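## Task

Get the cardboard box into the bin marked F4 so that no part of it sticks out past the bin's rim. The robot must not tip over or finish leaning, or the attempt fails. The box must stay in place on its own; if the robot is what holds it there at the end, it does not count.

## Robot and tools

ROBOT. A Hello Robot Stretch 4, about 1.6 m tall, with a single arm. It has an omni-wheel base whose rim reaches at most 0.23 m from the base origin, a lift on a vertical mast, a telescoping arm that reaches forward, a wrist with yaw, pitch and roll joints, and a two-finger gripper. Loose objects may occasionally get nudged by something in the scene.

FRAMES. The base frame sits on the floor under the base centre: x ahead, y to the left, z up. hand_pose, a point between the open fingertips, is reported in this frame, and its printed value may be slightly wrong. With all wrist joints at 0 the hand's axes line up with the base frame. The odometry frame is where the base frame was when the scene began; its heading runs from -3.142 to 3.142, positive to the left.

execute_actions. Argument "actions" is a list holding one action or nothing (an empty list only reports state and images). Argument "cameras" picks images: any of head_camera, head_left_camera, head_right_camera, wrist_camera, or "all"; omitted, null or ["all"] gives every camera, [] gives none, and an unknown name rejects the call. An action may contain "base", "joints", or both, plus optional "pace" and "contact_limits"; alternatively it contains only "end_of_arm". All motions in an action start together and may finish at different times.
- base: exactly one relative move from the base's current position (as last reported). translate_m is a straight drive in metres, positive forward, -2 to 2. strafe_m is a sideways slide in metres, positive to the left, -2 to 2. rotate_rad is an in-place turn in radians, positive counter-clockwise seen from above, -3.2 to 3.2.
- joints: absolute targets keyed by joint name, not offsets. lift_m 0 to 1.2 m (height on the mast). arm_m 0 to 0.55 m (extension). wrist_yaw_rad -1.134 to 4.276 (0 points ahead, positive turns left, 3.14 is folded back; beyond 3.4 the arm may block it). wrist_pitch_rad -1.117 to 4.259 (0 level, 1.57 pointing down). wrist_roll_rad -1.117 to 4.259 (0 keeps the fingers level; positive turns clockwise viewed from behind the gripper). gripper_m -0.038 to 0.141 m, the fingertip gap when empty; negative values press the fingers together. Completion tolerances: lift and arm ±0.004, yaw and roll ±0.02, pitch ±0.05, gripper ±0.004. A joint target outside its range gets clipped and still runs, which the result notes; any other out-of-range value or unknown key rejects the whole call and nothing moves.
- pace: "slow", "default", "fast" or "max" (default if omitted). Base speeds are 0.1/0.3/0.4/0.6 m/s and 1/2/3/4 rad/s respectively, reduced when the lift is above 0.2 m, to as little as 0.3 m/s and 1 rad/s at full height. Wrist speed does not change with pace.
- contact_limits: only {"arm_m": value}, 0 (gentlest) to 0.75 (firmest), default 0.5; the arm stops when it pushes harder than this.
- end_of_arm: "enable_torque" re-powers any wrist or gripper motor that shut off; it then holds its current position.
One action lasts at most 15 s. A part omitted from an action may still be driving toward an earlier target without this showing in its status. If a result reports a stop, the rest of the calls in that reply are skipped.

wait: {"seconds": 0 to 10}. Commands nothing new; returns the same report as an empty action.

zoom_image: {"camera": name, "region": [x0, y0, x1, y1]} in pixels of that camera's latest full image, origin at top-left, region no larger than 504 by 504. Gives a sharper crop.

finished_scene: {"scene": n} with n 1 or 2. Ends that scene for good once the last command has settled, reports success, and starts the next scene with its task. Sending a reply with no tool call ends everything.

CAMERAS. head_camera (420x560) sits atop the mast looking forward and down; aim it by rotating the base. head_left_camera and head_right_camera are fisheyes (420x672) beside it, tilted further down, also showing the base and arm. wrist_camera (616x392) looks along the fingers, whose tips appear near the bottom. Calibration (K, distortion, T_world_to_cam mapping base frame to camera frame, pos_world in the base frame) is given per camera; small errors exist, growing for the wrist camera with arm extension. Results list cameras whose numbers changed.

RESULT LINES. base_status and joint_status: "done" (for the base, wheels turned the commanded amount even if slipping); "off_target" (settled short, may still push); "contact_stop_at_<key>" (blocked; that part goes slack, a slack lift may sag under load, slack wheels may roll); "limit_stop_at_<name>" (a built-in limit intervened); "limit_stop_at_tilt" (lean above 6 degrees; lift, arm and wheels go slack and ignore commands until the lean eases); "limit_stop_at_own_body" (self-collision guard; moving away is allowed, lift and arm may go slack; likely with pitch below -0.2 and roll below -0.4 or above 4); "torque_fault" (a wrist or gripper motor maxed out and went limp; send enable_torque). Slack parts hold again when next commanded. on_its_own describes uncommanded behaviour; "held at" is a held target, not the actual position. lidar_m: 12 distances in metres from the base origin, 30-degree sectors starting straight ahead and going counter-clockwise (4th left, 7th behind, 10th right); "-" means nothing seen or closer than 0.25 m; covers roughly 0.15 m up to robot height, may miss glass, thin legs and things behind. wrist_depth_mm: 7x7 grid, row by row from the top left, median depth 100 to 2000 mm, "-" if invalid; the robot's own body shows. base_odometry counts wheel rotation only; if turned_by_wheels and turned_by_imu differ by more than about 0.1 rad, expect a collision or slip and a heading error of roughly their difference. base_tilt in degrees, forward and right positive, with a fixed offset up to about 1.5. motor_effort: percent of maximum, positive toward increasing joint values, peak in brackets; noisy with fixed offsets. For wheel_0..wheel_2 positive means turning right.

GRIPPING. Close to a gap smaller than the object; going further below squeezes harder and pulls it in. Neither gripper_m nor "done" proves a grasp; at targets of 0 or above, a firm grip shows as a clear gripper effort change. A loaded level gripper shifts wrist_pitch effort. If fingertips jam on a surface, raise the lift.

START AND CAUTIONS. To unfold the wrist, send lift_m 0.4 with wrist_yaw_rad 0 together. Do not drive or turn with over 1 kg held and arm_m above 0.2, especially fast; avoid sustained pushing or pulling, high grips and high contact limits. Avoid slamming, dropping, hard hits, pressing the gripper into things (torque faults), and wheels riding onto low objects. Release the box so it rests inside the bin unsupported before ending a scene.

Each tool is called after "Request:" by a JSON object that holds its "api" and its "payload", one argument or row to a line.

## Session

Request:
{"api": "execute_actions", "payload": {
  "actions": []
}}

Scene clock: 0.00 s.
base_odometry: x=+0.000 y=+0.000 heading=+0.000 (m, m, rad; odometry frame)
turned_by_wheels: +0.000 (rad since the last result)
turned_by_imu: +0.000 (rad since the last result)
base_tilt: forward=-0.3 right=-0.3 (deg)
lidar_m: 1.01 0.99 1.12 1.34 1.31 0.87 0.69 0.67 0.74 1.64 1.55 1.31
base_status: not commanded
joint_positions: lift_m=+0.172 arm_m=+0.000 wrist_yaw_rad=+3.152 wrist_pitch_rad=-0.002 wrist_roll_rad=-0.006 gripper_m=+0.057
joint_status: not commanded
motor_effort: lift_m=+21 arm_m=-1 wrist_yaw_rad=+0 wrist_pitch_rad=-6 wrist_roll_rad=+0 gripper_m=-2 wheel_0=+0 wheel_1=+0 wheel_2=+0 (%)
hand_pose: x=-0.1183 y=+0.0845 z=+0.3511 quat_wxyz=(-0.005, +0.001, -0.003, +1.000) (m; base frame)
wrist_depth_mm: - 143 263 904 1008 1118 1229 / - 115 142 891 991 1098 1205 / - 112 140 891 976 1078 1205 / - 121 154 878 960 1060 1182 / 140 139 798 866 946 1042 1182 / 224 741 768 866 214 1042 1160 / 225 723 768 842 878 820 946
pictures: head_camera, head_left_camera, head_right_camera, wrist_camera
Images, in order (width x height): head_camera 420x560, head_left_camera 420x672, head_right_camera 420x672, wrist_camera 616x392.

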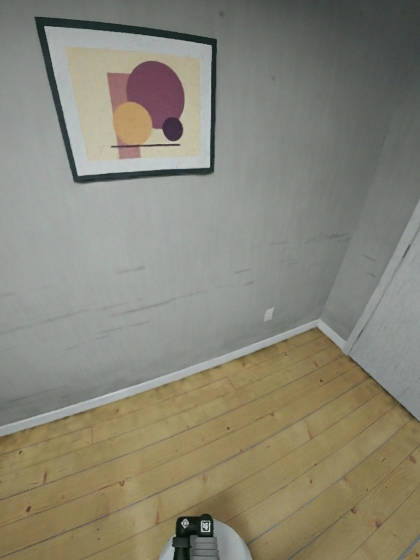

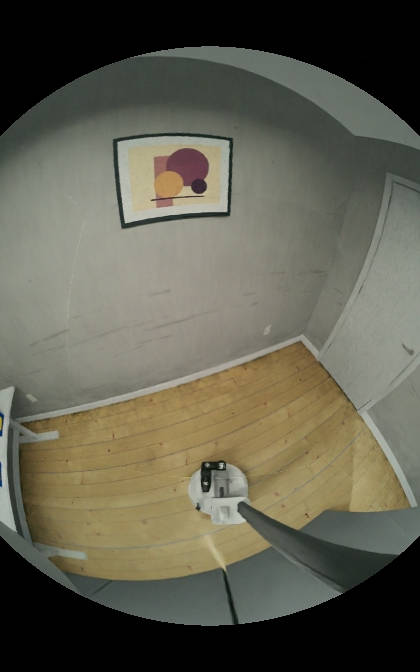

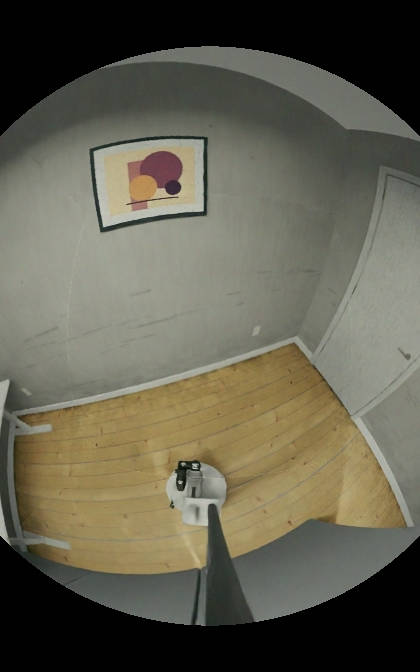

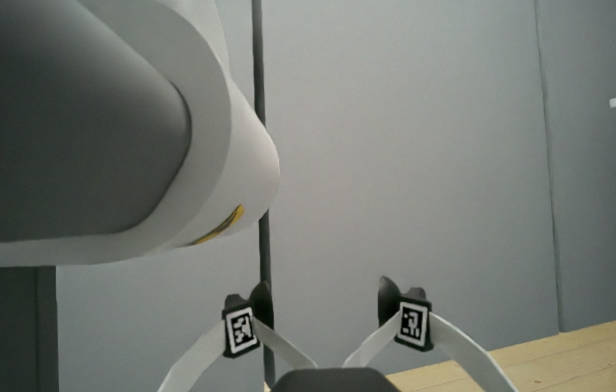

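Request:
{"api": "execute_actions", "payload": {
  "actions": [
    {"base":{"rotate_rad":1.9},"joints":{"lift_m":0.9,"wrist_yaw_rad":0}}
  ],
  "cameras": ["head_camera"]
}}

Request:
{"api": "execute_actions", "payload": {
  "actions": [
    {"base":{"translate_m":0.6}}
  ],
  "cameras": ["head_camera"]
}}

Scene clock: 3.87 s.
base_odometry: x=+0.000 y=+0.000 heading=+1.900 (m, m, rad; odometry frame)
turned_by_wheels: +1.900 (rad since the last result)
turned_by_imu: +1.881 (rad since the last result)
base_tilt: forward=-0.2 right=-0.4 (deg)
lidar_m: 1.30 1.06 0.73 0.67 0.69 0.92 1.60 1.57 1.05 0.98 1.02 1.35
base_status: done
joint_positions: lift_m=+0.900 arm_m=+0.000 wrist_yaw_rad=+0.000 wrist_pitch_rad=-0.002 wrist_roll_rad=-0.006 gripper_m=+0.057
joint_status: all done
motor_effort: lift_m=+23(25) arm_m=+0(0) wrist_yaw_rad=+0(7) wrist_pitch_rad=-6(8) wrist_roll_rad=-1(1) gripper_m=-4(4) wheel_0=-2(8) wheel_1=-1(5) wheel_2=-1(7) (%)
hand_pose: x=+0.4596 y=-0.0873 z=+1.0786 quat_wxyz=(+1.000, -0.003, -0.001, +0.000) (m; base frame)
wrist_depth_mm: 1308 1863 1863 1863 1863 1661 1229 / 1281 1808 1863 1863 1921 1756 1229 / 1255 1808 1808 1863 1921 1708 1229 / 1229 1808 1808 1863 1863 1756 1229 / 1229 1808 1863 1863 1863 1808 1255 / 1205 1576 1464 1366 214 1336 1229 / 1160 1138 1060 1078 1098 1098 1229
pictures: head_camera
Images, in order (width x height): head_camera 420x560.

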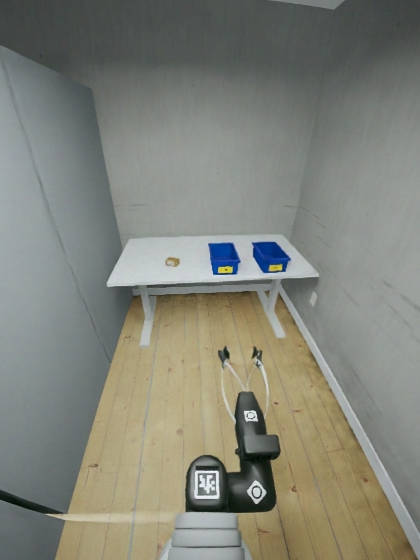

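Scene clock: 7.37 s.
base_odometry: x=-0.194 y=+0.568 heading=+1.899 (m, m, rad; odometry frame)
turned_by_wheels: +0.000 (rad since the last result)
turned_by_imu: -0.003 (rad since the last result)
base_tilt: forward=-0.3 right=-0.4 (deg)
lidar_m: 0.72 0.74 0.78 0.71 0.73 0.95 2.20 1.51 1.02 0.96 0.98 0.77
base_status: done
joint_positions: lift_m=+0.900 arm_m=+0.000 wrist_yaw_rad=+0.000 wrist_pitch_rad=-0.002 wrist_roll_rad=-0.006 gripper_m=+0.057
joint_status: not commanded
motor_effort: lift_m=+22(23) arm_m=+0(0) wrist_yaw_rad=+0(2) wrist_pitch_rad=-7(7) wrist_roll_rad=-1(1) gripper_m=-3(5) wheel_0=-1(6) wheel_1=-1(3) wheel_2=+0(9) (%)
hand_pose: x=+0.4596 y=-0.0874 z=+1.0787 quat_wxyz=(+1.000, -0.003, -0.001, +0.000) (m; base frame)
wrist_depth_mm: 1255 1281 1281 1281 1308 1308 1138 / 1255 1281 1281 1336 1308 1336 1138 / 1229 1255 1255 1281 1308 1308 1160 / 1229 1255 1255 1281 1308 1308 1160 / 1229 1229 1255 1255 1308 1308 1182 / 1205 1229 1229 1281 214 1281 1205 / 1138 1060 891 798 866 741 759
pictures: head_camera
Images, in order (width x height): head_camera 420x560.

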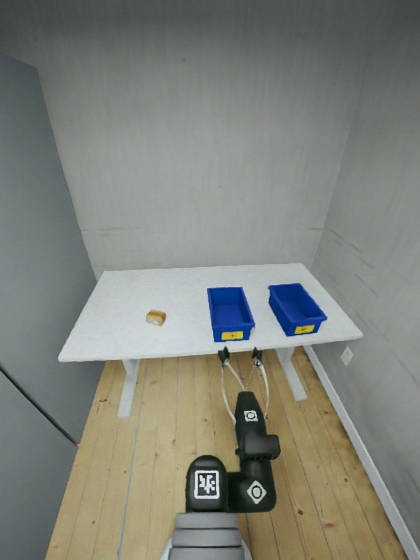

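Request:
{"api": "zoom_image", "payload": {
  "camera": "head_camera",
  "region": [120,270,340,360]
}}

Request:
{"api": "execute_actions", "payload": {
  "actions": [
    {"base":{"strafe_m":0.37},"joints":{"wrist_pitch_rad":1.0,"gripper_m":0.13,"arm_m":0.3}}
  ],
  "cameras": ["head_camera","wrist_camera"]
}}

Region (120, 270, 340, 360) of head_camera's 420x560 image, scaled by 2.291, with more detail than that image has; it fills the top 206 rows of this view, and the rest is white.

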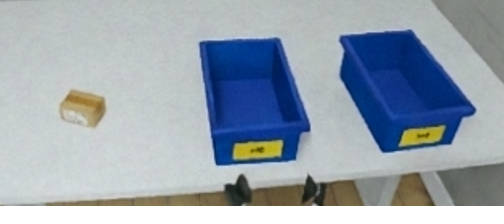

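Scene clock: 10.10 s.
base_odometry: x=-0.544 y=+0.448 heading=+1.900 (m, m, rad; odometry frame)
turned_by_wheels: +0.000 (rad since the last result)
turned_by_imu: +0.001 (rad since the last result)
base_tilt: forward=-0.2 right=-0.4 (deg)
lidar_m: 0.68 0.59 0.38 0.35 0.37 0.49 1.13 2.07 1.40 1.33 1.12 0.77
base_status: done
joint_positions: lift_m=+0.900 arm_m=+0.299 wrist_yaw_rad=+0.000 wrist_pitch_rad=+1.001 wrist_roll_rad=-0.006 gripper_m=+0.130
joint_status: all done
motor_effort: lift_m=+22(22) arm_m=+7(7) wrist_yaw_rad=+2(2) wrist_pitch_rad=-4(5) wrist_roll_rad=-2(1) gripper_m=-2(3) wheel_0=+1(7) wheel_1=+1(12) wheel_2=+0(2) (%)
hand_pose: x=+0.6254 y=-0.0874 z=+0.8351 quat_wxyz=(+0.877, -0.003, +0.480, +0.002) (m; base frame)
wrist_depth_mm: 640 609 603 580 574 564 452 / 535 525 517 452 496 496 462 / 469 462 459 449 445 439 430 / 418 415 407 404 397 394 389 / 379 375 373 375 377 1078 1078 / 654 917 1025 1060 1042 208 1008 / 715 946 946 163 946 931 946
pictures: head_camera, wrist_camera
camera_calibration (this result's frames):
wrist_camera: T_world_to_cam=[[-0.0284914, -0.998665, -0.0430862, -0.020954], [-0.81891, 0.0480374, -0.571908, 1.05751], [0.573214, 0.0189892, -0.819185, 0.555478], [0, 0, 0, 1]] pos_world=[0.546999, -0.0822741, 1.05893]
Images, in order (width x height): head_camera 420x560, wrist_camera 616x392.

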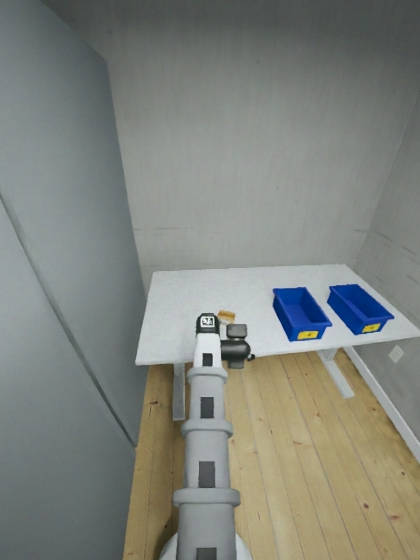

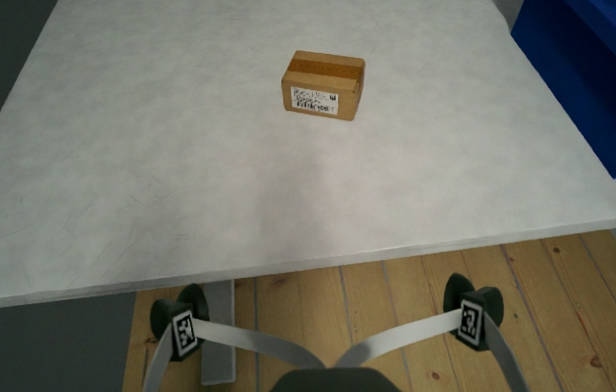

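Request:
{"api": "execute_actions", "payload": {
  "actions": [
    {"base":{"translate_m":0.3}}
  ],
  "cameras": []
}}

Request:
{"api": "execute_actions", "payload": {
  "actions": [
    {"joints":{"lift_m":0.83}}
  ],
  "cameras": ["head_camera","wrist_camera"]
}}

Request:
{"api": "zoom_image", "payload": {
  "camera": "head_camera",
  "region": [260,320,420,420]
}}

Scene clock: 12.73 s.
base_odometry: x=-0.641 y=+0.732 heading=+1.899 (m, m, rad; odometry frame)
turned_by_wheels: +0.000 (rad since the last result)
turned_by_imu: -0.002 (rad since the last result)
base_tilt: forward=-0.3 right=-0.3 (deg)
lidar_m: 0.38 0.40 0.42 0.38 0.39 0.52 1.21 2.04 1.40 1.30 0.62 0.42
base_status: done
joint_positions: lift_m=+0.900 arm_m=+0.299 wrist_yaw_rad=+0.000 wrist_pitch_rad=+1.001 wrist_roll_rad=-0.006 gripper_m=+0.130
joint_status: not commanded
motor_effort: lift_m=+22(22) arm_m=+6(7) wrist_yaw_rad=+1(1) wrist_pitch_rad=-4(4) wrist_roll_rad=-2(1) gripper_m=-1(1) wheel_0=-1(5) wheel_1=-2(7) wheel_2=+0(8) (%)
hand_pose: x=+0.6254 y=-0.0874 z=+0.8351 quat_wxyz=(+0.877, -0.003, +0.480, +0.002) (m; base frame)
wrist_depth_mm: 627 609 597 585 569 564 559 / 535 525 512 508 504 496 488 / 469 462 459 449 442 436 433 / 418 418 410 404 399 394 389 / 379 377 373 368 364 357 353 / 345 342 332 289 290 208 325 / 319 310 307 163 268 298 300
pictures: none
No camera images: the call's "cameras" was empty. Leave "cameras" out to get every camera's image.

Scene clock: 14.00 s.
base_odometry: x=-0.641 y=+0.732 heading=+1.899 (m, m, rad; odometry frame)
turned_by_wheels: +0.000 (rad since the last result)
turned_by_imu: +0.000 (rad since the last result)
base_tilt: forward=-0.3 right=-0.5 (deg)
lidar_m: 0.39 0.39 0.42 0.38 0.40 0.51 1.21 2.04 1.41 1.30 0.62 0.42
base_status: not commanded
joint_positions: lift_m=+0.830 arm_m=+0.299 wrist_yaw_rad=+0.000 wrist_pitch_rad=+1.001 wrist_roll_rad=-0.006 gripper_m=+0.130
joint_status: all done
motor_effort: lift_m=+17(21) arm_m=+6(6) wrist_yaw_rad=+1(1) wrist_pitch_rad=-4(3) wrist_roll_rad=-2(1) gripper_m=-1(2) wheel_0=-1(1) wheel_1=-2(2) wheel_2=+0(0) (%)
hand_pose: x=+0.6254 y=-0.0874 z=+0.7655 quat_wxyz=(+0.877, -0.003, +0.480, +0.002) (m; base frame)
wrist_depth_mm: 496 480 469 462 455 445 439 / 424 418 407 404 397 392 387 / 375 368 362 355 351 345 345 / 332 329 325 322 317 314 307 / 300 298 294 236 287 285 281 / 274 272 264 216 215 208 258 / 252 246 244 163 206 236 238
pictures: head_camera, wrist_camera
camera_calibration (this result's frames):
wrist_camera: T_world_to_cam=[[-0.0285192, -0.998664, -0.0430861, -0.0239399], [-0.81891, 0.0480601, -0.571906, 1.01772], [0.573213, 0.0189734, -0.819187, 0.498425], [0, 0, 0, 1]] pos_world=[0.547031, -0.0822763, 0.98931]
Images, in order (width x height): head_camera 420x560, wrist_camera 616x392.

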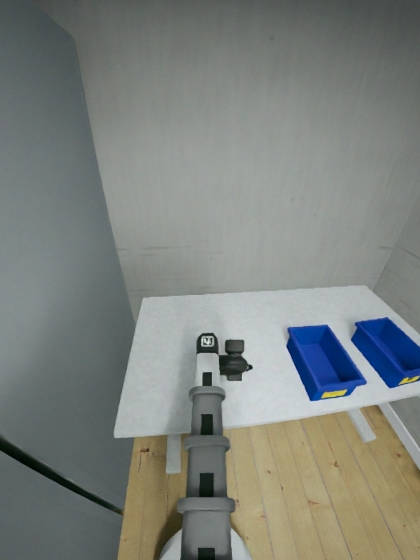

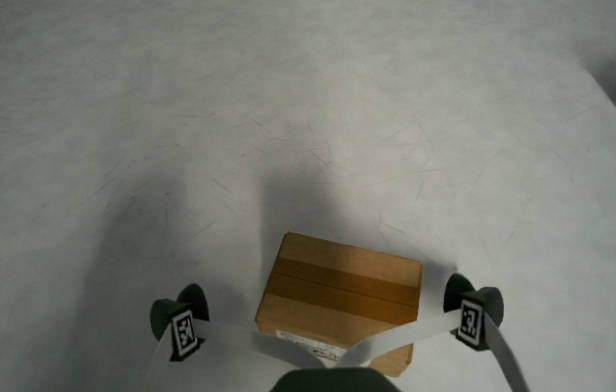

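Region (260, 320, 420, 420) of head_camera's 420x560 image, scaled by 3.150, with more detail than that image has; it fills the top 315 rows of this view, and the rest is white.

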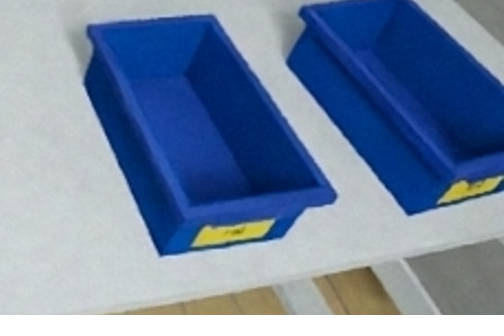

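Unreadable; grab, then read labels with the wrist camera.

Request:
{"api": "execute_actions", "payload": {
  "actions": [
    {"joints":{"lift_m":0.81}}
  ],
  "cameras": []
}}

Request:
{"api": "execute_actions", "payload": {
  "actions": [
    {"joints":{"gripper_m":0.05}}
  ],
  "cameras": []
}}

Request:
{"api": "execute_actions", "payload": {
  "actions": [
    {"joints":{"lift_m":1.0}}
  ],
  "cameras": []
}}

Request:
{"api": "execute_actions", "payload": {
  "actions": [
    {"base":{"strafe_m":-0.55},"joints":{"arm_m":0,"wrist_pitch_rad":1.2}}
  ],
  "cameras": ["head_camera","wrist_camera"]
}}

Scene clock: 15.27 s.
base_odometry: x=-0.641 y=+0.732 heading=+1.899 (m, m, rad; odometry frame)
turned_by_wheels: +0.000 (rad since the last result)
turned_by_imu: +0.000 (rad since the last result)
base_tilt: forward=-0.3 right=-0.4 (deg)
lidar_m: 0.38 0.40 0.43 0.37 0.39 0.53 1.19 2.05 1.40 1.30 0.60 0.41
base_status: not commanded
joint_positions: lift_m=+0.810 arm_m=+0.299 wrist_yaw_rad=+0.000 wrist_pitch_rad=+1.001 wrist_roll_rad=-0.006 gripper_m=+0.130
joint_status: all done
motor_effort: lift_m=+18(18) arm_m=+7(6) wrist_yaw_rad=+0(0) wrist_pitch_rad=-3(4) wrist_roll_rad=-1(2) gripper_m=-2(1) wheel_0=-1(0) wheel_1=-2(2) wheel_2=+0(0) (%)
hand_pose: x=+0.6254 y=-0.0874 z=+0.7455 quat_wxyz=(+0.877, -0.003, +0.480, +0.002) (m; base frame)
wrist_depth_mm: 452 449 436 430 421 415 407 / 394 387 379 373 368 362 357 / 343 342 334 330 325 320 319 / 307 304 301 297 293 290 287 / 278 274 271 214 213 263 260 / 253 251 220 199 194 208 238 / 234 228 225 163 204 219 220
pictures: none
No camera images: the call's "cameras" was empty. Leave "cameras" out to get every camera's image.

Scene clock: 17.00 s.
base_odometry: x=-0.641 y=+0.732 heading=+1.899 (m, m, rad; odometry frame)
turned_by_wheels: +0.000 (rad since the last result)
turned_by_imu: +0.000 (rad since the last result)
base_tilt: forward=-0.3 right=-0.4 (deg)
lidar_m: 0.39 0.41 0.40 0.38 0.40 0.52 1.22 2.05 1.39 1.30 0.62 0.41
base_status: not commanded
joint_positions: lift_m=+0.810 arm_m=+0.299 wrist_yaw_rad=+0.000 wrist_pitch_rad=+1.002 wrist_roll_rad=-0.006 gripper_m=+0.051
joint_status: all done
motor_effort: lift_m=+17(18) arm_m=+6(6) wrist_yaw_rad=-3(0) wrist_pitch_rad=-6(3) wrist_roll_rad=-1(1) gripper_m=-27(26) wheel_0=-1(1) wheel_1=-2(2) wheel_2=+0(0) (%)
hand_pose: x=+0.6253 y=-0.0874 z=+0.7455 quat_wxyz=(+0.877, -0.003, +0.480, +0.002) (m; base frame)
wrist_depth_mm: 452 445 436 427 418 413 407 / 392 384 377 373 368 362 357 / 343 340 334 330 325 320 317 / 306 304 298 296 293 289 286 / 278 274 272 204 206 262 260 / 253 251 193 185 185 239 238 / 233 224 220 193 179 215 220
pictures: none
No camera images: the call's "cameras" was empty. Leave "cameras" out to get every camera's image.

Scene clock: 18.87 s.
base_odometry: x=-0.641 y=+0.732 heading=+1.899 (m, m, rad; odometry frame)
turned_by_wheels: +0.000 (rad since the last result)
turned_by_imu: +0.000 (rad since the last result)
base_tilt: forward=-0.3 right=-0.3 (deg)
lidar_m: 0.38 0.40 0.40 0.38 0.39 0.52 1.20 2.05 1.41 1.30 0.62 0.43
base_status: not commanded
joint_positions: lift_m=+1.000 arm_m=+0.299 wrist_yaw_rad=+0.000 wrist_pitch_rad=+1.002 wrist_roll_rad=-0.006 gripper_m=+0.051
joint_status: all done
motor_effort: lift_m=+24(25) arm_m=+6(6) wrist_yaw_rad=+0(2) wrist_pitch_rad=-5(7) wrist_roll_rad=-1(1) gripper_m=-27(26) wheel_0=-1(1) wheel_1=-2(2) wheel_2=+0(0) (%)
hand_pose: x=+0.6252 y=-0.0874 z=+0.9349 quat_wxyz=(+0.877, -0.003, +0.480, +0.002) (m; base frame)
wrist_depth_mm: 654 668 683 707 699 707 707 / 707 676 668 654 647 634 634 / 621 597 591 580 569 569 559 / 544 539 530 525 517 512 508 / 488 488 480 205 207 466 442 / 449 442 193 185 186 421 421 / 413 399 392 193 179 382 389
pictures: none
No camera images: the call's "cameras" was empty. Leave "cameras" out to get every camera's image.

Scene clock: 22.03 s.
base_odometry: x=-0.120 y=+0.910 heading=+1.900 (m, m, rad; odometry frame)
turned_by_wheels: +0.000 (rad since the last result)
turned_by_imu: +0.000 (rad since the last result)
base_tilt: forward=-0.3 right=-0.4 (deg)
lidar_m: 0.44 0.45 0.59 0.93 0.95 1.23 2.48 1.16 0.81 0.75 0.71 0.48
base_status: done
joint_positions: lift_m=+1.000 arm_m=+0.001 wrist_yaw_rad=+0.000 wrist_pitch_rad=+1.201 wrist_roll_rad=-0.006 gripper_m=+0.051
joint_status: all done
motor_effort: lift_m=+23(23) arm_m=-6(9) wrist_yaw_rad=+0(1) wrist_pitch_rad=-6(5) wrist_roll_rad=-1(1) gripper_m=-26(26) wheel_0=+0(7) wheel_1=+2(8) wheel_2=+0(0) (%)
hand_pose: x=+0.2763 y=-0.0874 z=+0.9089 quat_wxyz=(+0.825, -0.003, +0.565, +0.002) (m; base frame)
wrist_depth_mm: 585 512 559 564 521 539 421 / 539 433 387 517 500 430 492 / 500 452 462 484 477 484 668 / 473 477 1205 1255 1182 1182 960 / 1160 1182 1160 205 206 1098 991 / 1098 1098 193 185 186 1060 991 / 1042 1025 1008 193 179 991 991
pictures: head_camera, wrist_camera
camera_calibration (this result's frames):
wrist_camera: T_world_to_cam=[[-0.0367534, -0.998657, -0.0365274, -0.0314324], [-0.916326, 0.0482631, -0.397513, 0.682268], [0.398742, 0.018861, -0.916869, 0.953026], [0, 0, 0, 1]] pos_world=[0.244013, -0.0822936, 1.14386]
Images, in order (width x height): head_camera 420x560, wrist_camera 616x392.

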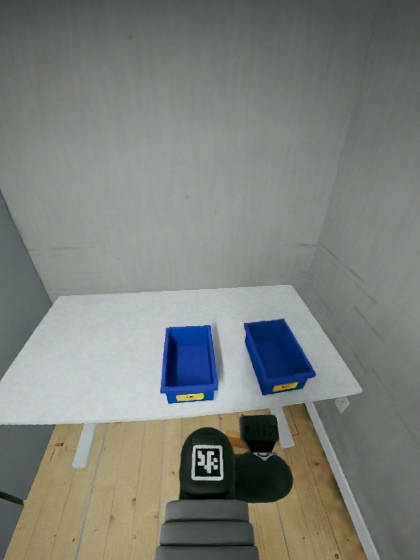

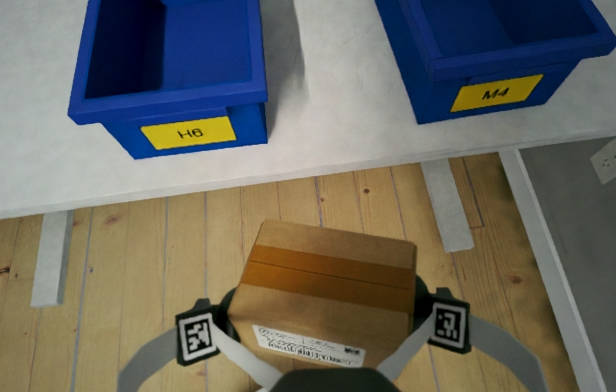

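Neither. F4 is elsewhere.

Request:
{"api": "execute_actions", "payload": {
  "actions": [
    {"base":{"rotate_rad":3.1}}
  ],
  "cameras": ["head_camera","head_left_camera"]
}}

Scene clock: 25.33 s.
base_odometry: x=-0.120 y=+0.910 heading=-1.284 (m, m, rad; odometry frame)
turned_by_wheels: +3.100 (rad since the last result)
turned_by_imu: +3.069 (rad since the last result)
base_tilt: forward=-0.3 right=-0.4 (deg)
lidar_m: 2.46 1.24 0.82 0.75 0.77 0.48 0.44 0.47 0.58 0.91 0.95 1.20
base_status: done
joint_positions: lift_m=+1.000 arm_m=+0.001 wrist_yaw_rad=+0.000 wrist_pitch_rad=+1.201 wrist_roll_rad=-0.006 gripper_m=+0.051
joint_status: not commanded
motor_effort: lift_m=+22(23) arm_m=-6(7) wrist_yaw_rad=-2(0) wrist_pitch_rad=-2(4) wrist_roll_rad=-1(1) gripper_m=-27(29) wheel_0=-2(7) wheel_1=-2(8) wheel_2=+0(4) (%)
hand_pose: x=+0.2764 y=-0.0874 z=+0.9091 quat_wxyz=(+0.825, -0.003, +0.565, +0.002) (m; base frame)
wrist_depth_mm: 1499 1537 1537 1537 1464 1430 1060 / 1397 1430 1430 1397 1397 1336 1078 / 1308 1336 1308 1308 1281 1255 1118 / 1255 1255 1229 1205 1205 1182 1160 / 1160 1160 1160 204 206 1118 1118 / 1098 1098 193 185 186 1060 1042 / 1060 1025 1008 193 179 991 1008
pictures: head_camera, head_left_camera
Images, in order (width x height): head_camera 420x560, head_left_camera 420x672.

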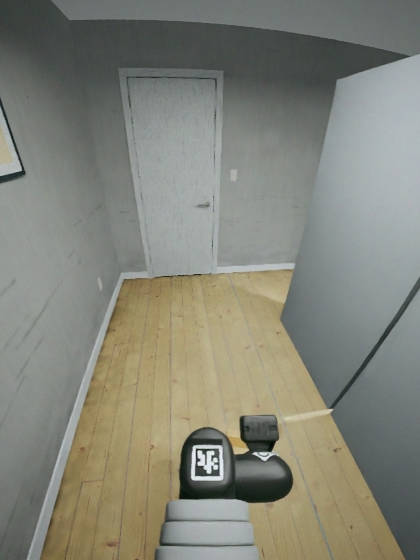

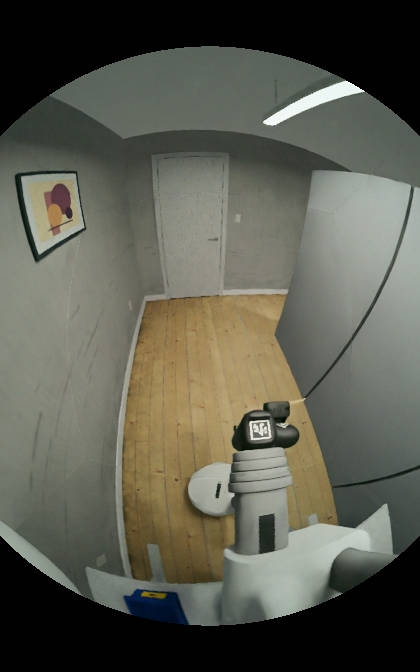

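Request:
{"api": "execute_actions", "payload": {
  "actions": [
    {"base":{"translate_m":2.0}}
  ],
  "cameras": []
}}

Request:
{"api": "execute_actions", "payload": {
  "actions": [
    {"base":{"rotate_rad":-1.65}}
  ],
  "cameras": ["head_camera"]
}}

Request:
{"api": "execute_actions", "payload": {
  "actions": [
    {"base":{"translate_m":1.5}}
  ],
  "cameras": ["head_camera","head_right_camera"]
}}

Scene clock: 33.67 s.
base_odometry: x=+0.446 y=-1.008 heading=-1.284 (m, m, rad; odometry frame)
turned_by_wheels: +0.000 (rad since the last result)
turned_by_imu: -0.011 (rad since the last result)
base_tilt: forward=-0.3 right=-0.3 (deg)
lidar_m: 0.45 0.50 0.64 1.03 1.04 1.29 2.71 1.11 0.78 1.06 0.90 0.58
base_status: done
joint_positions: lift_m=+1.000 arm_m=+0.001 wrist_yaw_rad=+0.000 wrist_pitch_rad=+1.201 wrist_roll_rad=-0.006 gripper_m=+0.051
joint_status: not commanded
motor_effort: lift_m=+22(22) arm_m=-6(6) wrist_yaw_rad=+1(1) wrist_pitch_rad=-4(5) wrist_roll_rad=-1(1) gripper_m=-26(27) wheel_0=+0(5) wheel_1=-1(6) wheel_2=+0(9) (%)
hand_pose: x=+0.2763 y=-0.0874 z=+0.9091 quat_wxyz=(+0.825, -0.003, +0.565, +0.002) (m; base frame)
wrist_depth_mm: 307 297 351 362 413 433 452 / 375 397 415 442 500 535 559 / 449 477 517 549 627 683 750 / 569 615 668 750 854 960 1078 / 768 854 904 204 207 1118 1118 / 1078 1098 193 185 185 1060 1060 / 1042 1025 1008 193 179 991 991
pictures: none
No camera images: the call's "cameras" was empty. Leave "cameras" out to get every camera's image.

Scene clock: 35.97 s.
base_odometry: x=+0.446 y=-1.008 heading=-2.934 (m, m, rad; odometry frame)
turned_by_wheels: -1.650 (rad since the last result)
turned_by_imu: -1.634 (rad since the last result)
base_tilt: forward=-0.3 right=-0.3 (deg)
lidar_m: 0.90 1.00 0.59 0.45 0.46 0.61 1.03 1.03 1.19 2.27 1.25 0.79
base_status: done
joint_positions: lift_m=+1.000 arm_m=+0.001 wrist_yaw_rad=+0.000 wrist_pitch_rad=+1.201 wrist_roll_rad=-0.006 gripper_m=+0.051
joint_status: not commanded
motor_effort: lift_m=+22(22) arm_m=-6(7) wrist_yaw_rad=+0(0) wrist_pitch_rad=-5(4) wrist_roll_rad=-1(0) gripper_m=-27(27) wheel_0=+0(5) wheel_1=+0(9) wheel_2=-1(6) (%)
hand_pose: x=+0.2763 y=-0.0874 z=+0.9091 quat_wxyz=(+0.825, -0.003, +0.565, +0.002) (m; base frame)
wrist_depth_mm: 1366 1537 1537 1464 715 668 732 / 1255 1430 1397 1397 831 831 931 / 1182 1336 1308 1281 1025 1078 1229 / 1098 1229 1255 1229 1205 1182 1182 / 1042 1160 1138 204 206 1138 1118 / 976 1098 193 185 185 1060 1060 / 960 1025 1008 193 179 991 1008
pictures: head_camera
Images, in order (width x height): head_camera 420x560.

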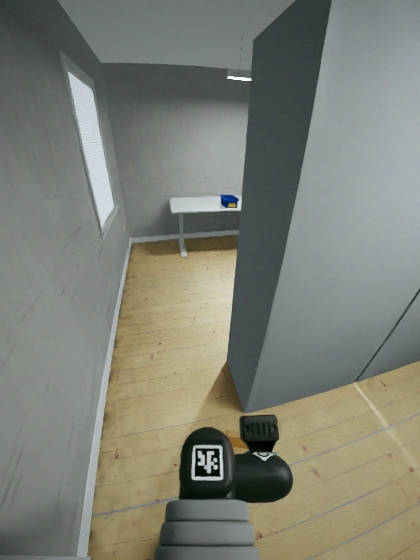

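Scene clock: 42.03 s.
base_odometry: x=-0.757 y=-1.309 heading=-2.744 (m, m, rad; odometry frame)
turned_by_wheels: +0.191 (rad since the last result)
turned_by_imu: +0.237 (rad since the last result)
base_tilt: forward=-0.2 right=-0.4 (deg)
lidar_m: 1.70 1.04 0.74 0.71 0.76 1.07 2.25 0.30 0.25 0.25 2.33 1.76
base_status: translate_m contact_stop (by the wheels' count: +1.241 of +1.500)
joint_positions: lift_m=+1.000 arm_m=+0.001 wrist_yaw_rad=+0.000 wrist_pitch_rad=+1.201 wrist_roll_rad=-0.006 gripper_m=+0.051
joint_status: not commanded
on_its_own: the wheels are slack since a contact_stop
motor_effort: lift_m=+21(22) arm_m=-6(6) wrist_yaw_rad=+1(2) wrist_pitch_rad=-4(6) wrist_roll_rad=-2(2) gripper_m=-28(29) wheel_0=+0(35) wheel_1=+0(18) wheel_2=+0(24) (%)
hand_pose: x=+0.2762 y=-0.0874 z=+0.9092 quat_wxyz=(+0.825, -0.003, +0.565, +0.002) (m; base frame)
wrist_depth_mm: 1160 1464 1537 1499 1499 1499 1464 / 1138 1397 1430 1397 1397 1366 1366 / 1118 1336 1336 1281 1281 1255 1281 / 1118 1229 1229 1205 1205 1182 1182 / 1098 1182 1160 204 207 1118 1118 / 1078 1098 193 185 185 1060 1042 / 1025 1025 1008 193 179 991 1008
pictures: head_camera, head_right_camera
Images, in order (width x height): head_camera 420x560, head_right_camera 420x672.

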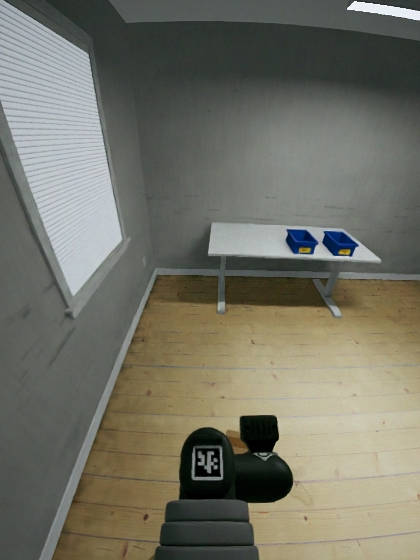

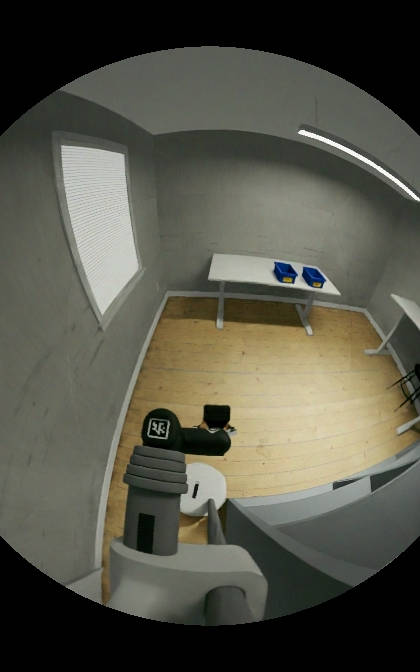

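Request:
{"api": "execute_actions", "payload": {
  "actions": [
    {"base":{"strafe_m":0.1}}
  ],
  "cameras": []
}}

Request:
{"api": "execute_actions", "payload": {
  "actions": [
    {"base":{"translate_m":1.1}}
  ],
  "cameras": []
}}

Request:
{"api": "execute_actions", "payload": {
  "actions": [
    {"base":{"strafe_m":-0.95},"joints":{"wrist_pitch_rad":1.0}}
  ],
  "cameras": ["head_camera","wrist_camera"]
}}

Scene clock: 43.67 s.
base_odometry: x=-0.718 y=-1.402 heading=-2.744 (m, m, rad; odometry frame)
turned_by_wheels: +0.000 (rad since the last result)
turned_by_imu: +0.000 (rad since the last result)
base_tilt: forward=-0.2 right=-0.3 (deg)
lidar_m: 1.71 0.87 0.64 0.60 0.65 0.92 2.25 0.45 0.31 0.31 2.43 1.76
base_status: done
joint_positions: lift_m=+1.000 arm_m=+0.001 wrist_yaw_rad=+0.000 wrist_pitch_rad=+1.201 wrist_roll_rad=-0.006 gripper_m=+0.051
joint_status: not commanded
motor_effort: lift_m=+21(21) arm_m=-6(6) wrist_yaw_rad=-1(1) wrist_pitch_rad=-4(5) wrist_roll_rad=-1(1) gripper_m=-24(27) wheel_0=+0(11) wheel_1=-1(8) wheel_2=+0(0) (%)
hand_pose: x=+0.2762 y=-0.0874 z=+0.9092 quat_wxyz=(+0.825, -0.003, +0.565, +0.002) (m; base frame)
wrist_depth_mm: 1008 1430 1499 1499 1499 1464 1464 / 991 1366 1397 1397 1366 1366 1366 / 976 1308 1308 1308 1281 1255 1255 / 976 1255 1229 1205 1205 1182 1182 / 976 1160 1160 205 206 1118 1098 / 976 1098 193 185 185 1042 1042 / 960 1025 1008 193 179 976 991
pictures: none
No camera images: the call's "cameras" was empty. Leave "cameras" out to get every camera's image.

Scene clock: 48.83 s.
base_odometry: x=-1.732 y=-1.828 heading=-2.744 (m, m, rad; odometry frame)
turned_by_wheels: +0.000 (rad since the last result)
turned_by_imu: -0.006 (rad since the last result)
base_tilt: forward=-0.3 right=-0.3 (deg)
lidar_m: 0.63 0.81 0.59 0.56 0.58 0.89 1.25 1.20 1.68 2.32 0.87 0.64
base_status: done
joint_positions: lift_m=+1.000 arm_m=+0.001 wrist_yaw_rad=+0.000 wrist_pitch_rad=+1.201 wrist_roll_rad=-0.006 gripper_m=+0.051
joint_status: not commanded
motor_effort: lift_m=+21(21) arm_m=-5(6) wrist_yaw_rad=+0(1) wrist_pitch_rad=-4(5) wrist_roll_rad=-1(3) gripper_m=-27(26) wheel_0=-1(8) wheel_1=-1(4) wheel_2=+1(8) (%)
hand_pose: x=+0.2762 y=-0.0874 z=+0.9092 quat_wxyz=(+0.825, -0.003, +0.565, +0.002) (m; base frame)
wrist_depth_mm: 991 1308 1397 1336 554 549 544 / 976 1366 1397 1397 1160 1308 1336 / 976 1308 1308 1308 1281 1281 1281 / 960 1229 1229 1205 1205 1182 1182 / 960 1160 1160 204 207 1118 1118 / 946 1098 193 185 185 1060 1060 / 960 1025 1008 193 179 991 991
pictures: none
No camera images: the call's "cameras" was empty. Leave "cameras" out to get every camera's image.

Scene clock: 53.33 s.
base_odometry: x=-2.100 y=-0.952 heading=-2.744 (m, m, rad; odometry frame)
turned_by_wheels: +0.000 (rad since the last result)
turned_by_imu: -0.004 (rad since the last result)
base_tilt: forward=-0.4 right=-0.4 (deg)
lidar_m: 0.58 0.61 0.90 1.51 1.62 1.21 1.15 1.21 1.45 1.38 0.81 0.61
base_status: done
joint_positions: lift_m=+1.000 arm_m=+0.001 wrist_yaw_rad=+0.000 wrist_pitch_rad=+1.002 wrist_roll_rad=-0.006 gripper_m=+0.051
joint_status: all done
motor_effort: lift_m=+21(21) arm_m=-6(6) wrist_yaw_rad=-1(1) wrist_pitch_rad=-7(12) wrist_roll_rad=+0(2) gripper_m=-27(28) wheel_0=-1(8) wheel_1=+0(7) wheel_2=+0(1) (%)
hand_pose: x=+0.3274 y=-0.0874 z=+0.9351 quat_wxyz=(+0.877, -0.003, +0.480, +0.002) (m; base frame)
wrist_depth_mm: 798 788 683 715 715 661 707 / 699 668 634 661 640 480 480 / 609 603 559 574 564 539 549 / 1308 1336 1397 1366 1336 1281 1308 / 1281 1255 1281 204 207 1205 1229 / 1160 1160 193 185 185 1118 1118 / 1078 1042 1025 193 179 1008 1025
pictures: head_camera, wrist_camera
camera_calibration (this result's frames):
wrist_camera: T_world_to_cam=[[-0.0286478, -0.998661, -0.0430753, -0.0251091], [-0.819495, 0.0481398, -0.571061, 0.870049], [0.57237, 0.0189404, -0.819777, 0.809009], [0, 0, 0, 1]] pos_world=[0.249229, -0.0822824, 1.15898]
Images, in order (width x height): head_camera 420x560, wrist_camera 616x392.

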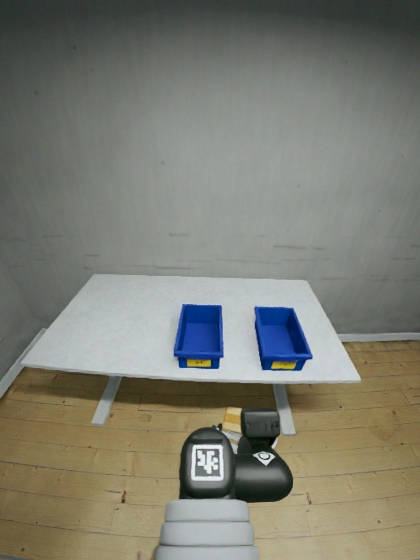

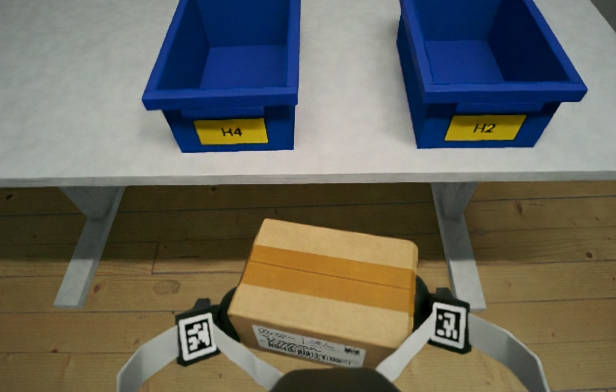

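Request:
{"api": "execute_actions", "payload": {
  "actions": [
    {"base":{"rotate_rad":-1.62},"joints":{"wrist_pitch_rad":0.5}}
  ],
  "cameras": ["head_camera","wrist_camera"]
}}

Scene clock: 55.77 s.
base_odometry: x=-2.100 y=-0.952 heading=+1.920 (m, m, rad; odometry frame)
turned_by_wheels: -1.620 (rad since the last result)
turned_by_imu: -1.604 (rad since the last result)
base_tilt: forward=-0.3 right=-0.3 (deg)
lidar_m: 1.38 0.85 0.60 0.58 0.60 0.83 1.52 1.60 1.22 1.15 1.18 1.49
base_status: done
joint_positions: lift_m=+1.000 arm_m=+0.001 wrist_yaw_rad=+0.000 wrist_pitch_rad=+0.503 wrist_roll_rad=-0.006 gripper_m=+0.051
joint_status: all done
motor_effort: lift_m=+21(21) arm_m=-6(6) wrist_yaw_rad=-1(2) wrist_pitch_rad=-9(16) wrist_roll_rad=-1(1) gripper_m=-26(28) wheel_0=+0(6) wheel_1=+2(8) wheel_2=+1(6) (%)
hand_pose: x=+0.4248 y=-0.0874 z=+1.0391 quat_wxyz=(+0.969, -0.003, +0.249, +0.001) (m; base frame)
wrist_depth_mm: 1708 1708 1708 1708 1756 1708 1708 / 1808 1756 1430 1366 1160 1160 1808 / 1921 - 1863 - - - 1808 / - - - - 1576 - - / - - - 204 208 1863 1808 / 1661 1708 194 185 185 1537 1499 / 1430 1336 1308 193 179 1255 1336
pictures: head_camera, wrist_camera
camera_calibration (this result's frames):
wrist_camera: T_world_to_cam=[[-0.00458044, -0.99866, -0.0515545, -0.0192592], [-0.446273, 0.0481778, -0.893599, 1.18586], [0.894885, 0.0189143, -0.445895, 0.313021], [0, 0, 0, 1]] pos_world=[0.249011, -0.082286, 1.19826]
Images, in order (width x height): head_camera 420x560, wrist_camera 616x392.

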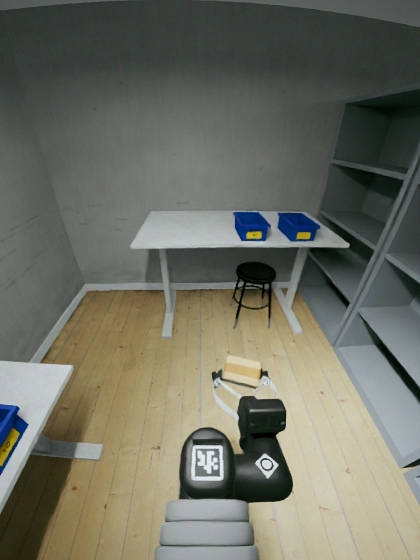

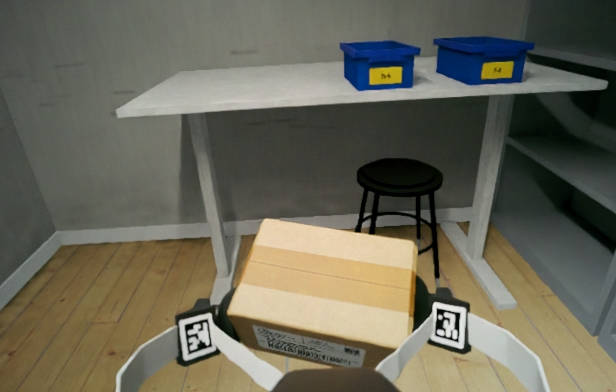

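Request:
{"api": "execute_actions", "payload": {
  "actions": [
    {"base":{"strafe_m":-0.56},"joints":{"lift_m":1.2}}
  ],
  "cameras": []
}}

Request:
{"api": "execute_actions", "payload": {
  "actions": [
    {"base":{"translate_m":0.75},"joints":{"wrist_pitch_rad":0.8}}
  ],
  "cameras": ["head_camera","wrist_camera"]
}}

Scene clock: 59.13 s.
base_odometry: x=-1.574 y=-0.761 heading=+1.919 (m, m, rad; odometry frame)
turned_by_wheels: +0.000 (rad since the last result)
turned_by_imu: -0.002 (rad since the last result)
base_tilt: forward=-0.2 right=-0.4 (deg)
lidar_m: 1.42 1.46 1.20 1.15 1.20 1.56 1.54 1.58 0.63 0.59 0.60 0.85
base_status: done
joint_positions: lift_m=+1.199 arm_m=+0.001 wrist_yaw_rad=+0.000 wrist_pitch_rad=+0.503 wrist_roll_rad=-0.006 gripper_m=+0.051
joint_status: all done
joint sent to its limit — the command would take lift_m past its upper limit, so that joint was sent only as far as its limit.
motor_effort: lift_m=+22(25) arm_m=-6(5) wrist_yaw_rad=-1(2) wrist_pitch_rad=-8(10) wrist_roll_rad=-2(1) gripper_m=-27(31) wheel_0=-2(9) wheel_1=+1(8) wheel_2=+0(2) (%)
hand_pose: x=+0.4248 y=-0.0874 z=+1.2379 quat_wxyz=(+0.969, -0.003, +0.249, +0.001) (m; base frame)
wrist_depth_mm: 1708 1708 1756 1756 1756 1708 904 / 1808 1863 1863 1808 1808 1060 960 / 1618 1499 1255 1255 1618 1078 1025 / - - - - - 1138 854 / - - - 205 207 1205 1182 / - 1921 193 184 185 1160 1138 / 1661 1576 1537 193 179 1397 946
pictures: none
No camera images: the call's "cameras" was empty. Leave "cameras" out to get every camera's image.

Scene clock: 63.13 s.
base_odometry: x=-1.830 y=-0.056 heading=+1.919 (m, m, rad; odometry frame)
turned_by_wheels: +0.000 (rad since the last result)
turned_by_imu: -0.004 (rad since the last result)
base_tilt: forward=-0.2 right=-0.4 (deg)
lidar_m: 0.67 0.69 0.93 1.16 1.20 1.66 2.28 0.87 0.60 0.56 0.59 0.72
base_status: done
joint_positions: lift_m=+1.199 arm_m=+0.001 wrist_yaw_rad=+0.000 wrist_pitch_rad=+0.802 wrist_roll_rad=-0.006 gripper_m=+0.051
joint_status: all done
motor_effort: lift_m=+22(22) arm_m=-6(6) wrist_yaw_rad=+0(1) wrist_pitch_rad=-7(10) wrist_roll_rad=-2(0) gripper_m=-27(27) wheel_0=+0(3) wheel_1=+0(5) wheel_2=+1(9) (%)
hand_pose: x=+0.3725 y=-0.0874 z=+1.1695 quat_wxyz=(+0.921, -0.003, +0.391, +0.001) (m; base frame)
wrist_depth_mm: 1118 1098 1118 1118 1098 1078 946 / 904 759 878 788 809 1229 768 / 574 591 723 580 676 691 1255 / 615 603 634 615 627 1078 1118 / 1708 1661 1025 204 207 1464 991 / 1464 1537 193 185 185 1308 878 / 1366 1308 1281 193 179 1182 759
pictures: head_camera, wrist_camera
camera_calibration (this result's frames):
wrist_camera: T_world_to_cam=[[-0.0196065, -0.998659, -0.0479105, -0.0114428], [-0.689898, 0.0481969, -0.7223, 1.16954], [0.723641, 0.0188916, -0.689918, 0.767143], [0, 0, 0, 1]] pos_world=[0.251505, -0.0822883, 1.37348]
Images, in order (width x height): head_camera 420x560, wrist_camera 616x392.

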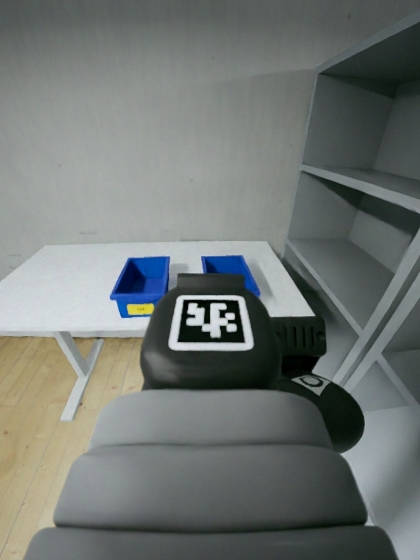

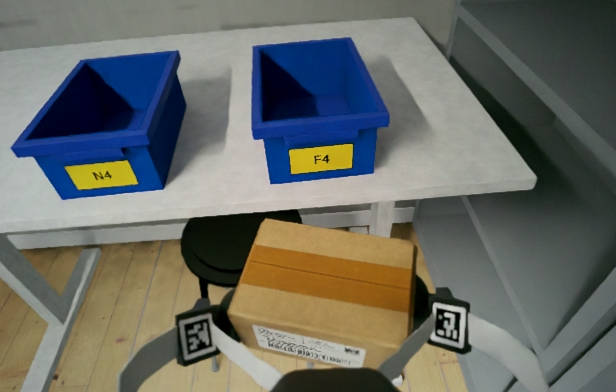

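Bin front ≈0.72, centre ≈0.87.

Request:
{"api": "execute_actions", "payload": {
  "actions": [
    {"joints":{"arm_m":0.52}}
  ],
  "cameras": []
}}

Request:
{"api": "execute_actions", "payload": {
  "actions": [
    {"joints":{"lift_m":1.08}}
  ],
  "cameras": ["head_camera","wrist_camera"]
}}

Scene clock: 65.83 s.
base_odometry: x=-1.830 y=-0.056 heading=+1.919 (m, m, rad; odometry frame)
turned_by_wheels: +0.000 (rad since the last result)
turned_by_imu: +0.000 (rad since the last result)
base_tilt: forward=-0.3 right=-0.2 (deg)
lidar_m: 0.67 0.69 0.91 1.16 1.19 1.65 2.29 0.88 0.60 0.56 0.58 0.70
base_status: not commanded
joint_positions: lift_m=+1.199 arm_m=+0.519 wrist_yaw_rad=+0.000 wrist_pitch_rad=+0.802 wrist_roll_rad=-0.006 gripper_m=+0.051
joint_status: all done
motor_effort: lift_m=+22(22) arm_m=+6(8) wrist_yaw_rad=+1(2) wrist_pitch_rad=-8(7) wrist_roll_rad=-1(1) gripper_m=-29(29) wheel_0=+0(1) wheel_1=+0(1) wheel_2=+0(0) (%)
hand_pose: x=+0.8903 y=-0.0874 z=+1.1696 quat_wxyz=(+0.921, -0.003, +0.390, +0.001) (m; base frame)
wrist_depth_mm: 661 661 668 676 691 691 668 / 723 732 741 759 759 768 707 / 759 741 723 707 691 707 798 / 627 621 609 597 597 580 931 / 544 535 517 205 207 508 517 / 387 469 193 185 185 442 439 / 377 402 285 193 179 384 397
pictures: none
No camera images: the call's "cameras" was empty. Leave "cameras" out to get every camera's image.

Scene clock: 67.37 s.
base_odometry: x=-1.830 y=-0.056 heading=+1.919 (m, m, rad; odometry frame)
turned_by_wheels: +0.000 (rad since the last result)
turned_by_imu: +0.000 (rad since the last result)
base_tilt: forward=-0.2 right=-0.3 (deg)
lidar_m: 0.66 0.70 0.92 1.14 1.21 1.67 2.28 0.89 0.60 0.56 0.59 0.71
base_status: not commanded
joint_positions: lift_m=+1.080 arm_m=+0.519 wrist_yaw_rad=+0.000 wrist_pitch_rad=+0.802 wrist_roll_rad=-0.006 gripper_m=+0.051
joint_status: all done
motor_effort: lift_m=+18(21) arm_m=+7(7) wrist_yaw_rad=+0(0) wrist_pitch_rad=-8(8) wrist_roll_rad=+0(1) gripper_m=-28(29) wheel_0=-1(0) wheel_1=+0(0) wheel_2=+0(0) (%)
hand_pose: x=+0.8903 y=-0.0874 z=+1.0510 quat_wxyz=(+0.921, -0.003, +0.390, +0.001) (m; base frame)
wrist_depth_mm: 654 661 676 683 691 683 661 / 668 654 634 621 609 591 732 / 544 530 521 508 462 492 504 / 452 436 304 319 310 415 410 / 387 373 334 205 207 343 357 / 340 227 193 185 185 193 317 / 304 189 230 193 179 180 285
pictures: head_camera, wrist_camera
camera_calibration (this result's frames):
wrist_camera: T_world_to_cam=[[-0.0194371, -0.998662, -0.0479124, -0.00708708], [-0.689839, 0.048083, -0.722364, 1.44113], [0.723702, 0.0190111, -0.689851, 0.310547], [0, 0, 0, 1]] pos_world=[0.769266, -0.0822752, 1.25491]
Images, in order (width x height): head_camera 420x560, wrist_camera 616x392.

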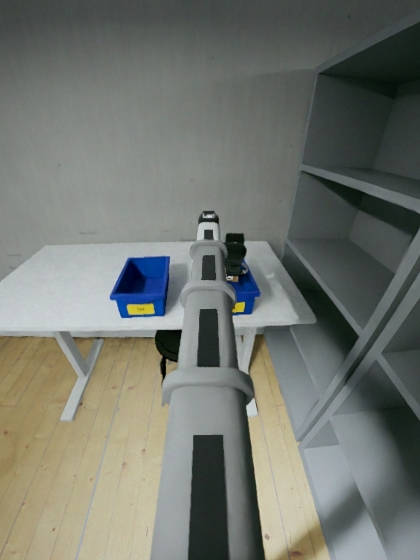

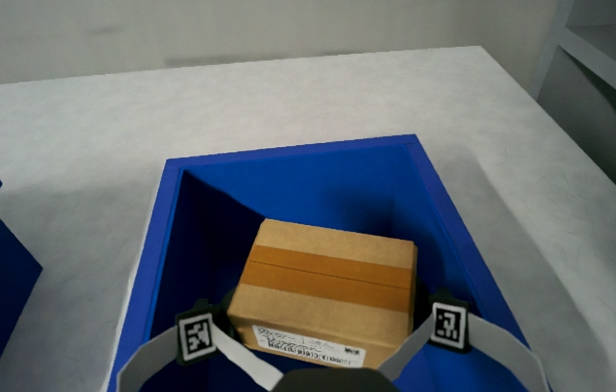

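Request:
{"api": "execute_actions", "payload": {
  "actions": [
    {"base":{"strafe_m":0.015},"joints":{"lift_m":1.04}}
  ],
  "cameras": []
}}

Request:
{"api": "execute_actions", "payload": {
  "actions": [
    {"joints":{"gripper_m":0.105}}
  ],
  "cameras": []
}}

Request:
{"api": "execute_actions", "payload": {
  "actions": [
    {"joints":{"lift_m":1.19}}
  ],
  "cameras": ["wrist_camera"]
}}

Request:
{"api": "finished_scene", "payload": {
  "scene": 1
}}

Scene clock: 68.57 s.
base_odometry: x=-1.844 y=-0.061 heading=+1.919 (m, m, rad; odometry frame)
turned_by_wheels: +0.000 (rad since the last result)
turned_by_imu: +0.000 (rad since the last result)
base_tilt: forward=-0.3 right=-0.4 (deg)
lidar_m: 0.66 0.70 0.92 1.13 1.20 1.61 2.27 0.88 0.61 0.57 0.60 0.71
base_status: done
joint_positions: lift_m=+1.040 arm_m=+0.519 wrist_yaw_rad=+0.000 wrist_pitch_rad=+0.802 wrist_roll_rad=-0.006 gripper_m=+0.051
joint_status: all done
motor_effort: lift_m=+18(20) arm_m=+7(6) wrist_yaw_rad=+1(1) wrist_pitch_rad=-7(9) wrist_roll_rad=-1(0) gripper_m=-28(27) wheel_0=-3(9) wheel_1=-1(6) wheel_2=+0(0) (%)
hand_pose: x=+0.8903 y=-0.0875 z=+1.0110 quat_wxyz=(+0.921, -0.003, +0.390, +0.001) (m; base frame)
wrist_depth_mm: 654 661 654 654 661 661 676 / 585 569 549 539 525 512 559 / 466 455 268 278 283 392 418 / 389 375 297 319 317 214 357 / 330 196 278 205 206 208 177 / 296 167 194 185 185 189 159 / 263 147 208 193 179 206 154
pictures: none
No camera images: the call's "cameras" was empty. Leave "cameras" out to get every camera's image.

Scene clock: 69.97 s.
base_odometry: x=-1.844 y=-0.061 heading=+1.919 (m, m, rad; odometry frame)
turned_by_wheels: +0.000 (rad since the last result)
turned_by_imu: +0.000 (rad since the last result)
base_tilt: forward=-0.3 right=-0.4 (deg)
lidar_m: 0.67 0.70 0.92 1.15 1.18 1.63 2.27 0.89 0.62 0.57 0.60 0.72
base_status: not commanded
joint_positions: lift_m=+1.040 arm_m=+0.519 wrist_yaw_rad=-0.001 wrist_pitch_rad=+0.802 wrist_roll_rad=-0.006 gripper_m=+0.105
joint_status: all done
motor_effort: lift_m=+18(18) arm_m=+6(7) wrist_yaw_rad=+2(3) wrist_pitch_rad=-7(8) wrist_roll_rad=-1(1) gripper_m=+1(28) wheel_0=-3(3) wheel_1=-1(1) wheel_2=+0(0) (%)
hand_pose: x=+0.8903 y=-0.0875 z=+1.0110 quat_wxyz=(+0.921, -0.003, +0.390, +0.001) (m; base frame)
wrist_depth_mm: 647 661 654 654 654 661 676 / 585 564 549 535 525 517 559 / 473 445 270 278 279 413 418 / 392 364 301 317 315 209 357 / 334 196 309 246 274 198 303 / 296 167 217 229 219 189 154 / 264 148 245 167 244 183 159
pictures: none
No camera images: the call's "cameras" was empty. Leave "cameras" out to get every camera's image.

Scene clock: 71.67 s.
base_odometry: x=-1.844 y=-0.061 heading=+1.919 (m, m, rad; odometry frame)
turned_by_wheels: +0.000 (rad since the last result)
turned_by_imu: +0.000 (rad since the last result)
base_tilt: forward=-0.3 right=-0.3 (deg)
lidar_m: 0.66 0.69 0.94 1.15 1.20 1.61 2.29 0.89 0.62 0.58 0.60 0.71
base_status: not commanded
joint_positions: lift_m=+1.190 arm_m=+0.519 wrist_yaw_rad=+0.000 wrist_pitch_rad=+0.802 wrist_roll_rad=-0.006 gripper_m=+0.105
joint_status: all done
motor_effort: lift_m=+23(24) arm_m=+6(7) wrist_yaw_rad=+1(2) wrist_pitch_rad=-5(6) wrist_roll_rad=-2(3) gripper_m=-2(2) wheel_0=-2(3) wheel_1=-1(1) wheel_2=+0(0) (%)
hand_pose: x=+0.8903 y=-0.0875 z=+1.1606 quat_wxyz=(+0.921, -0.003, +0.390, +0.001) (m; base frame)
wrist_depth_mm: 647 661 668 683 683 691 676 / 723 732 741 759 768 768 715 / 732 723 707 691 683 676 820 / 615 609 597 585 574 569 891 / 535 525 504 382 379 496 492 / 384 462 340 427 394 427 433 / 355 410 300 340 303 279 389
pictures: wrist_camera
camera_calibration (this result's frames):
wrist_camera: T_world_to_cam=[[-0.0198813, -0.998653, -0.0479194, -0.00152142], [-0.689553, 0.0484018, -0.722616, 1.52042], [0.723963, 0.0186764, -0.689586, 0.385584], [0, 0, 0, 1]] pos_world=[0.769235, -0.0823119, 1.3645]
Images, in order (width x height): wrist_camera 616x392.

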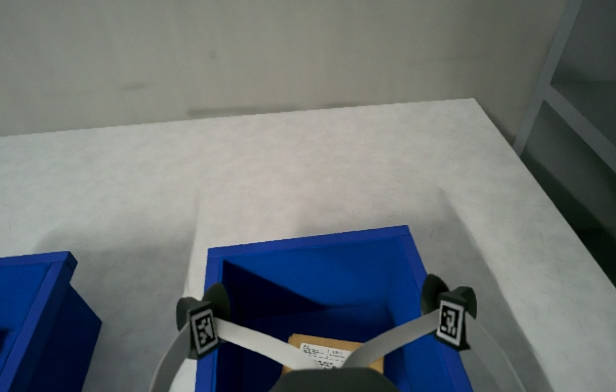

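The scene is finished: the task was done.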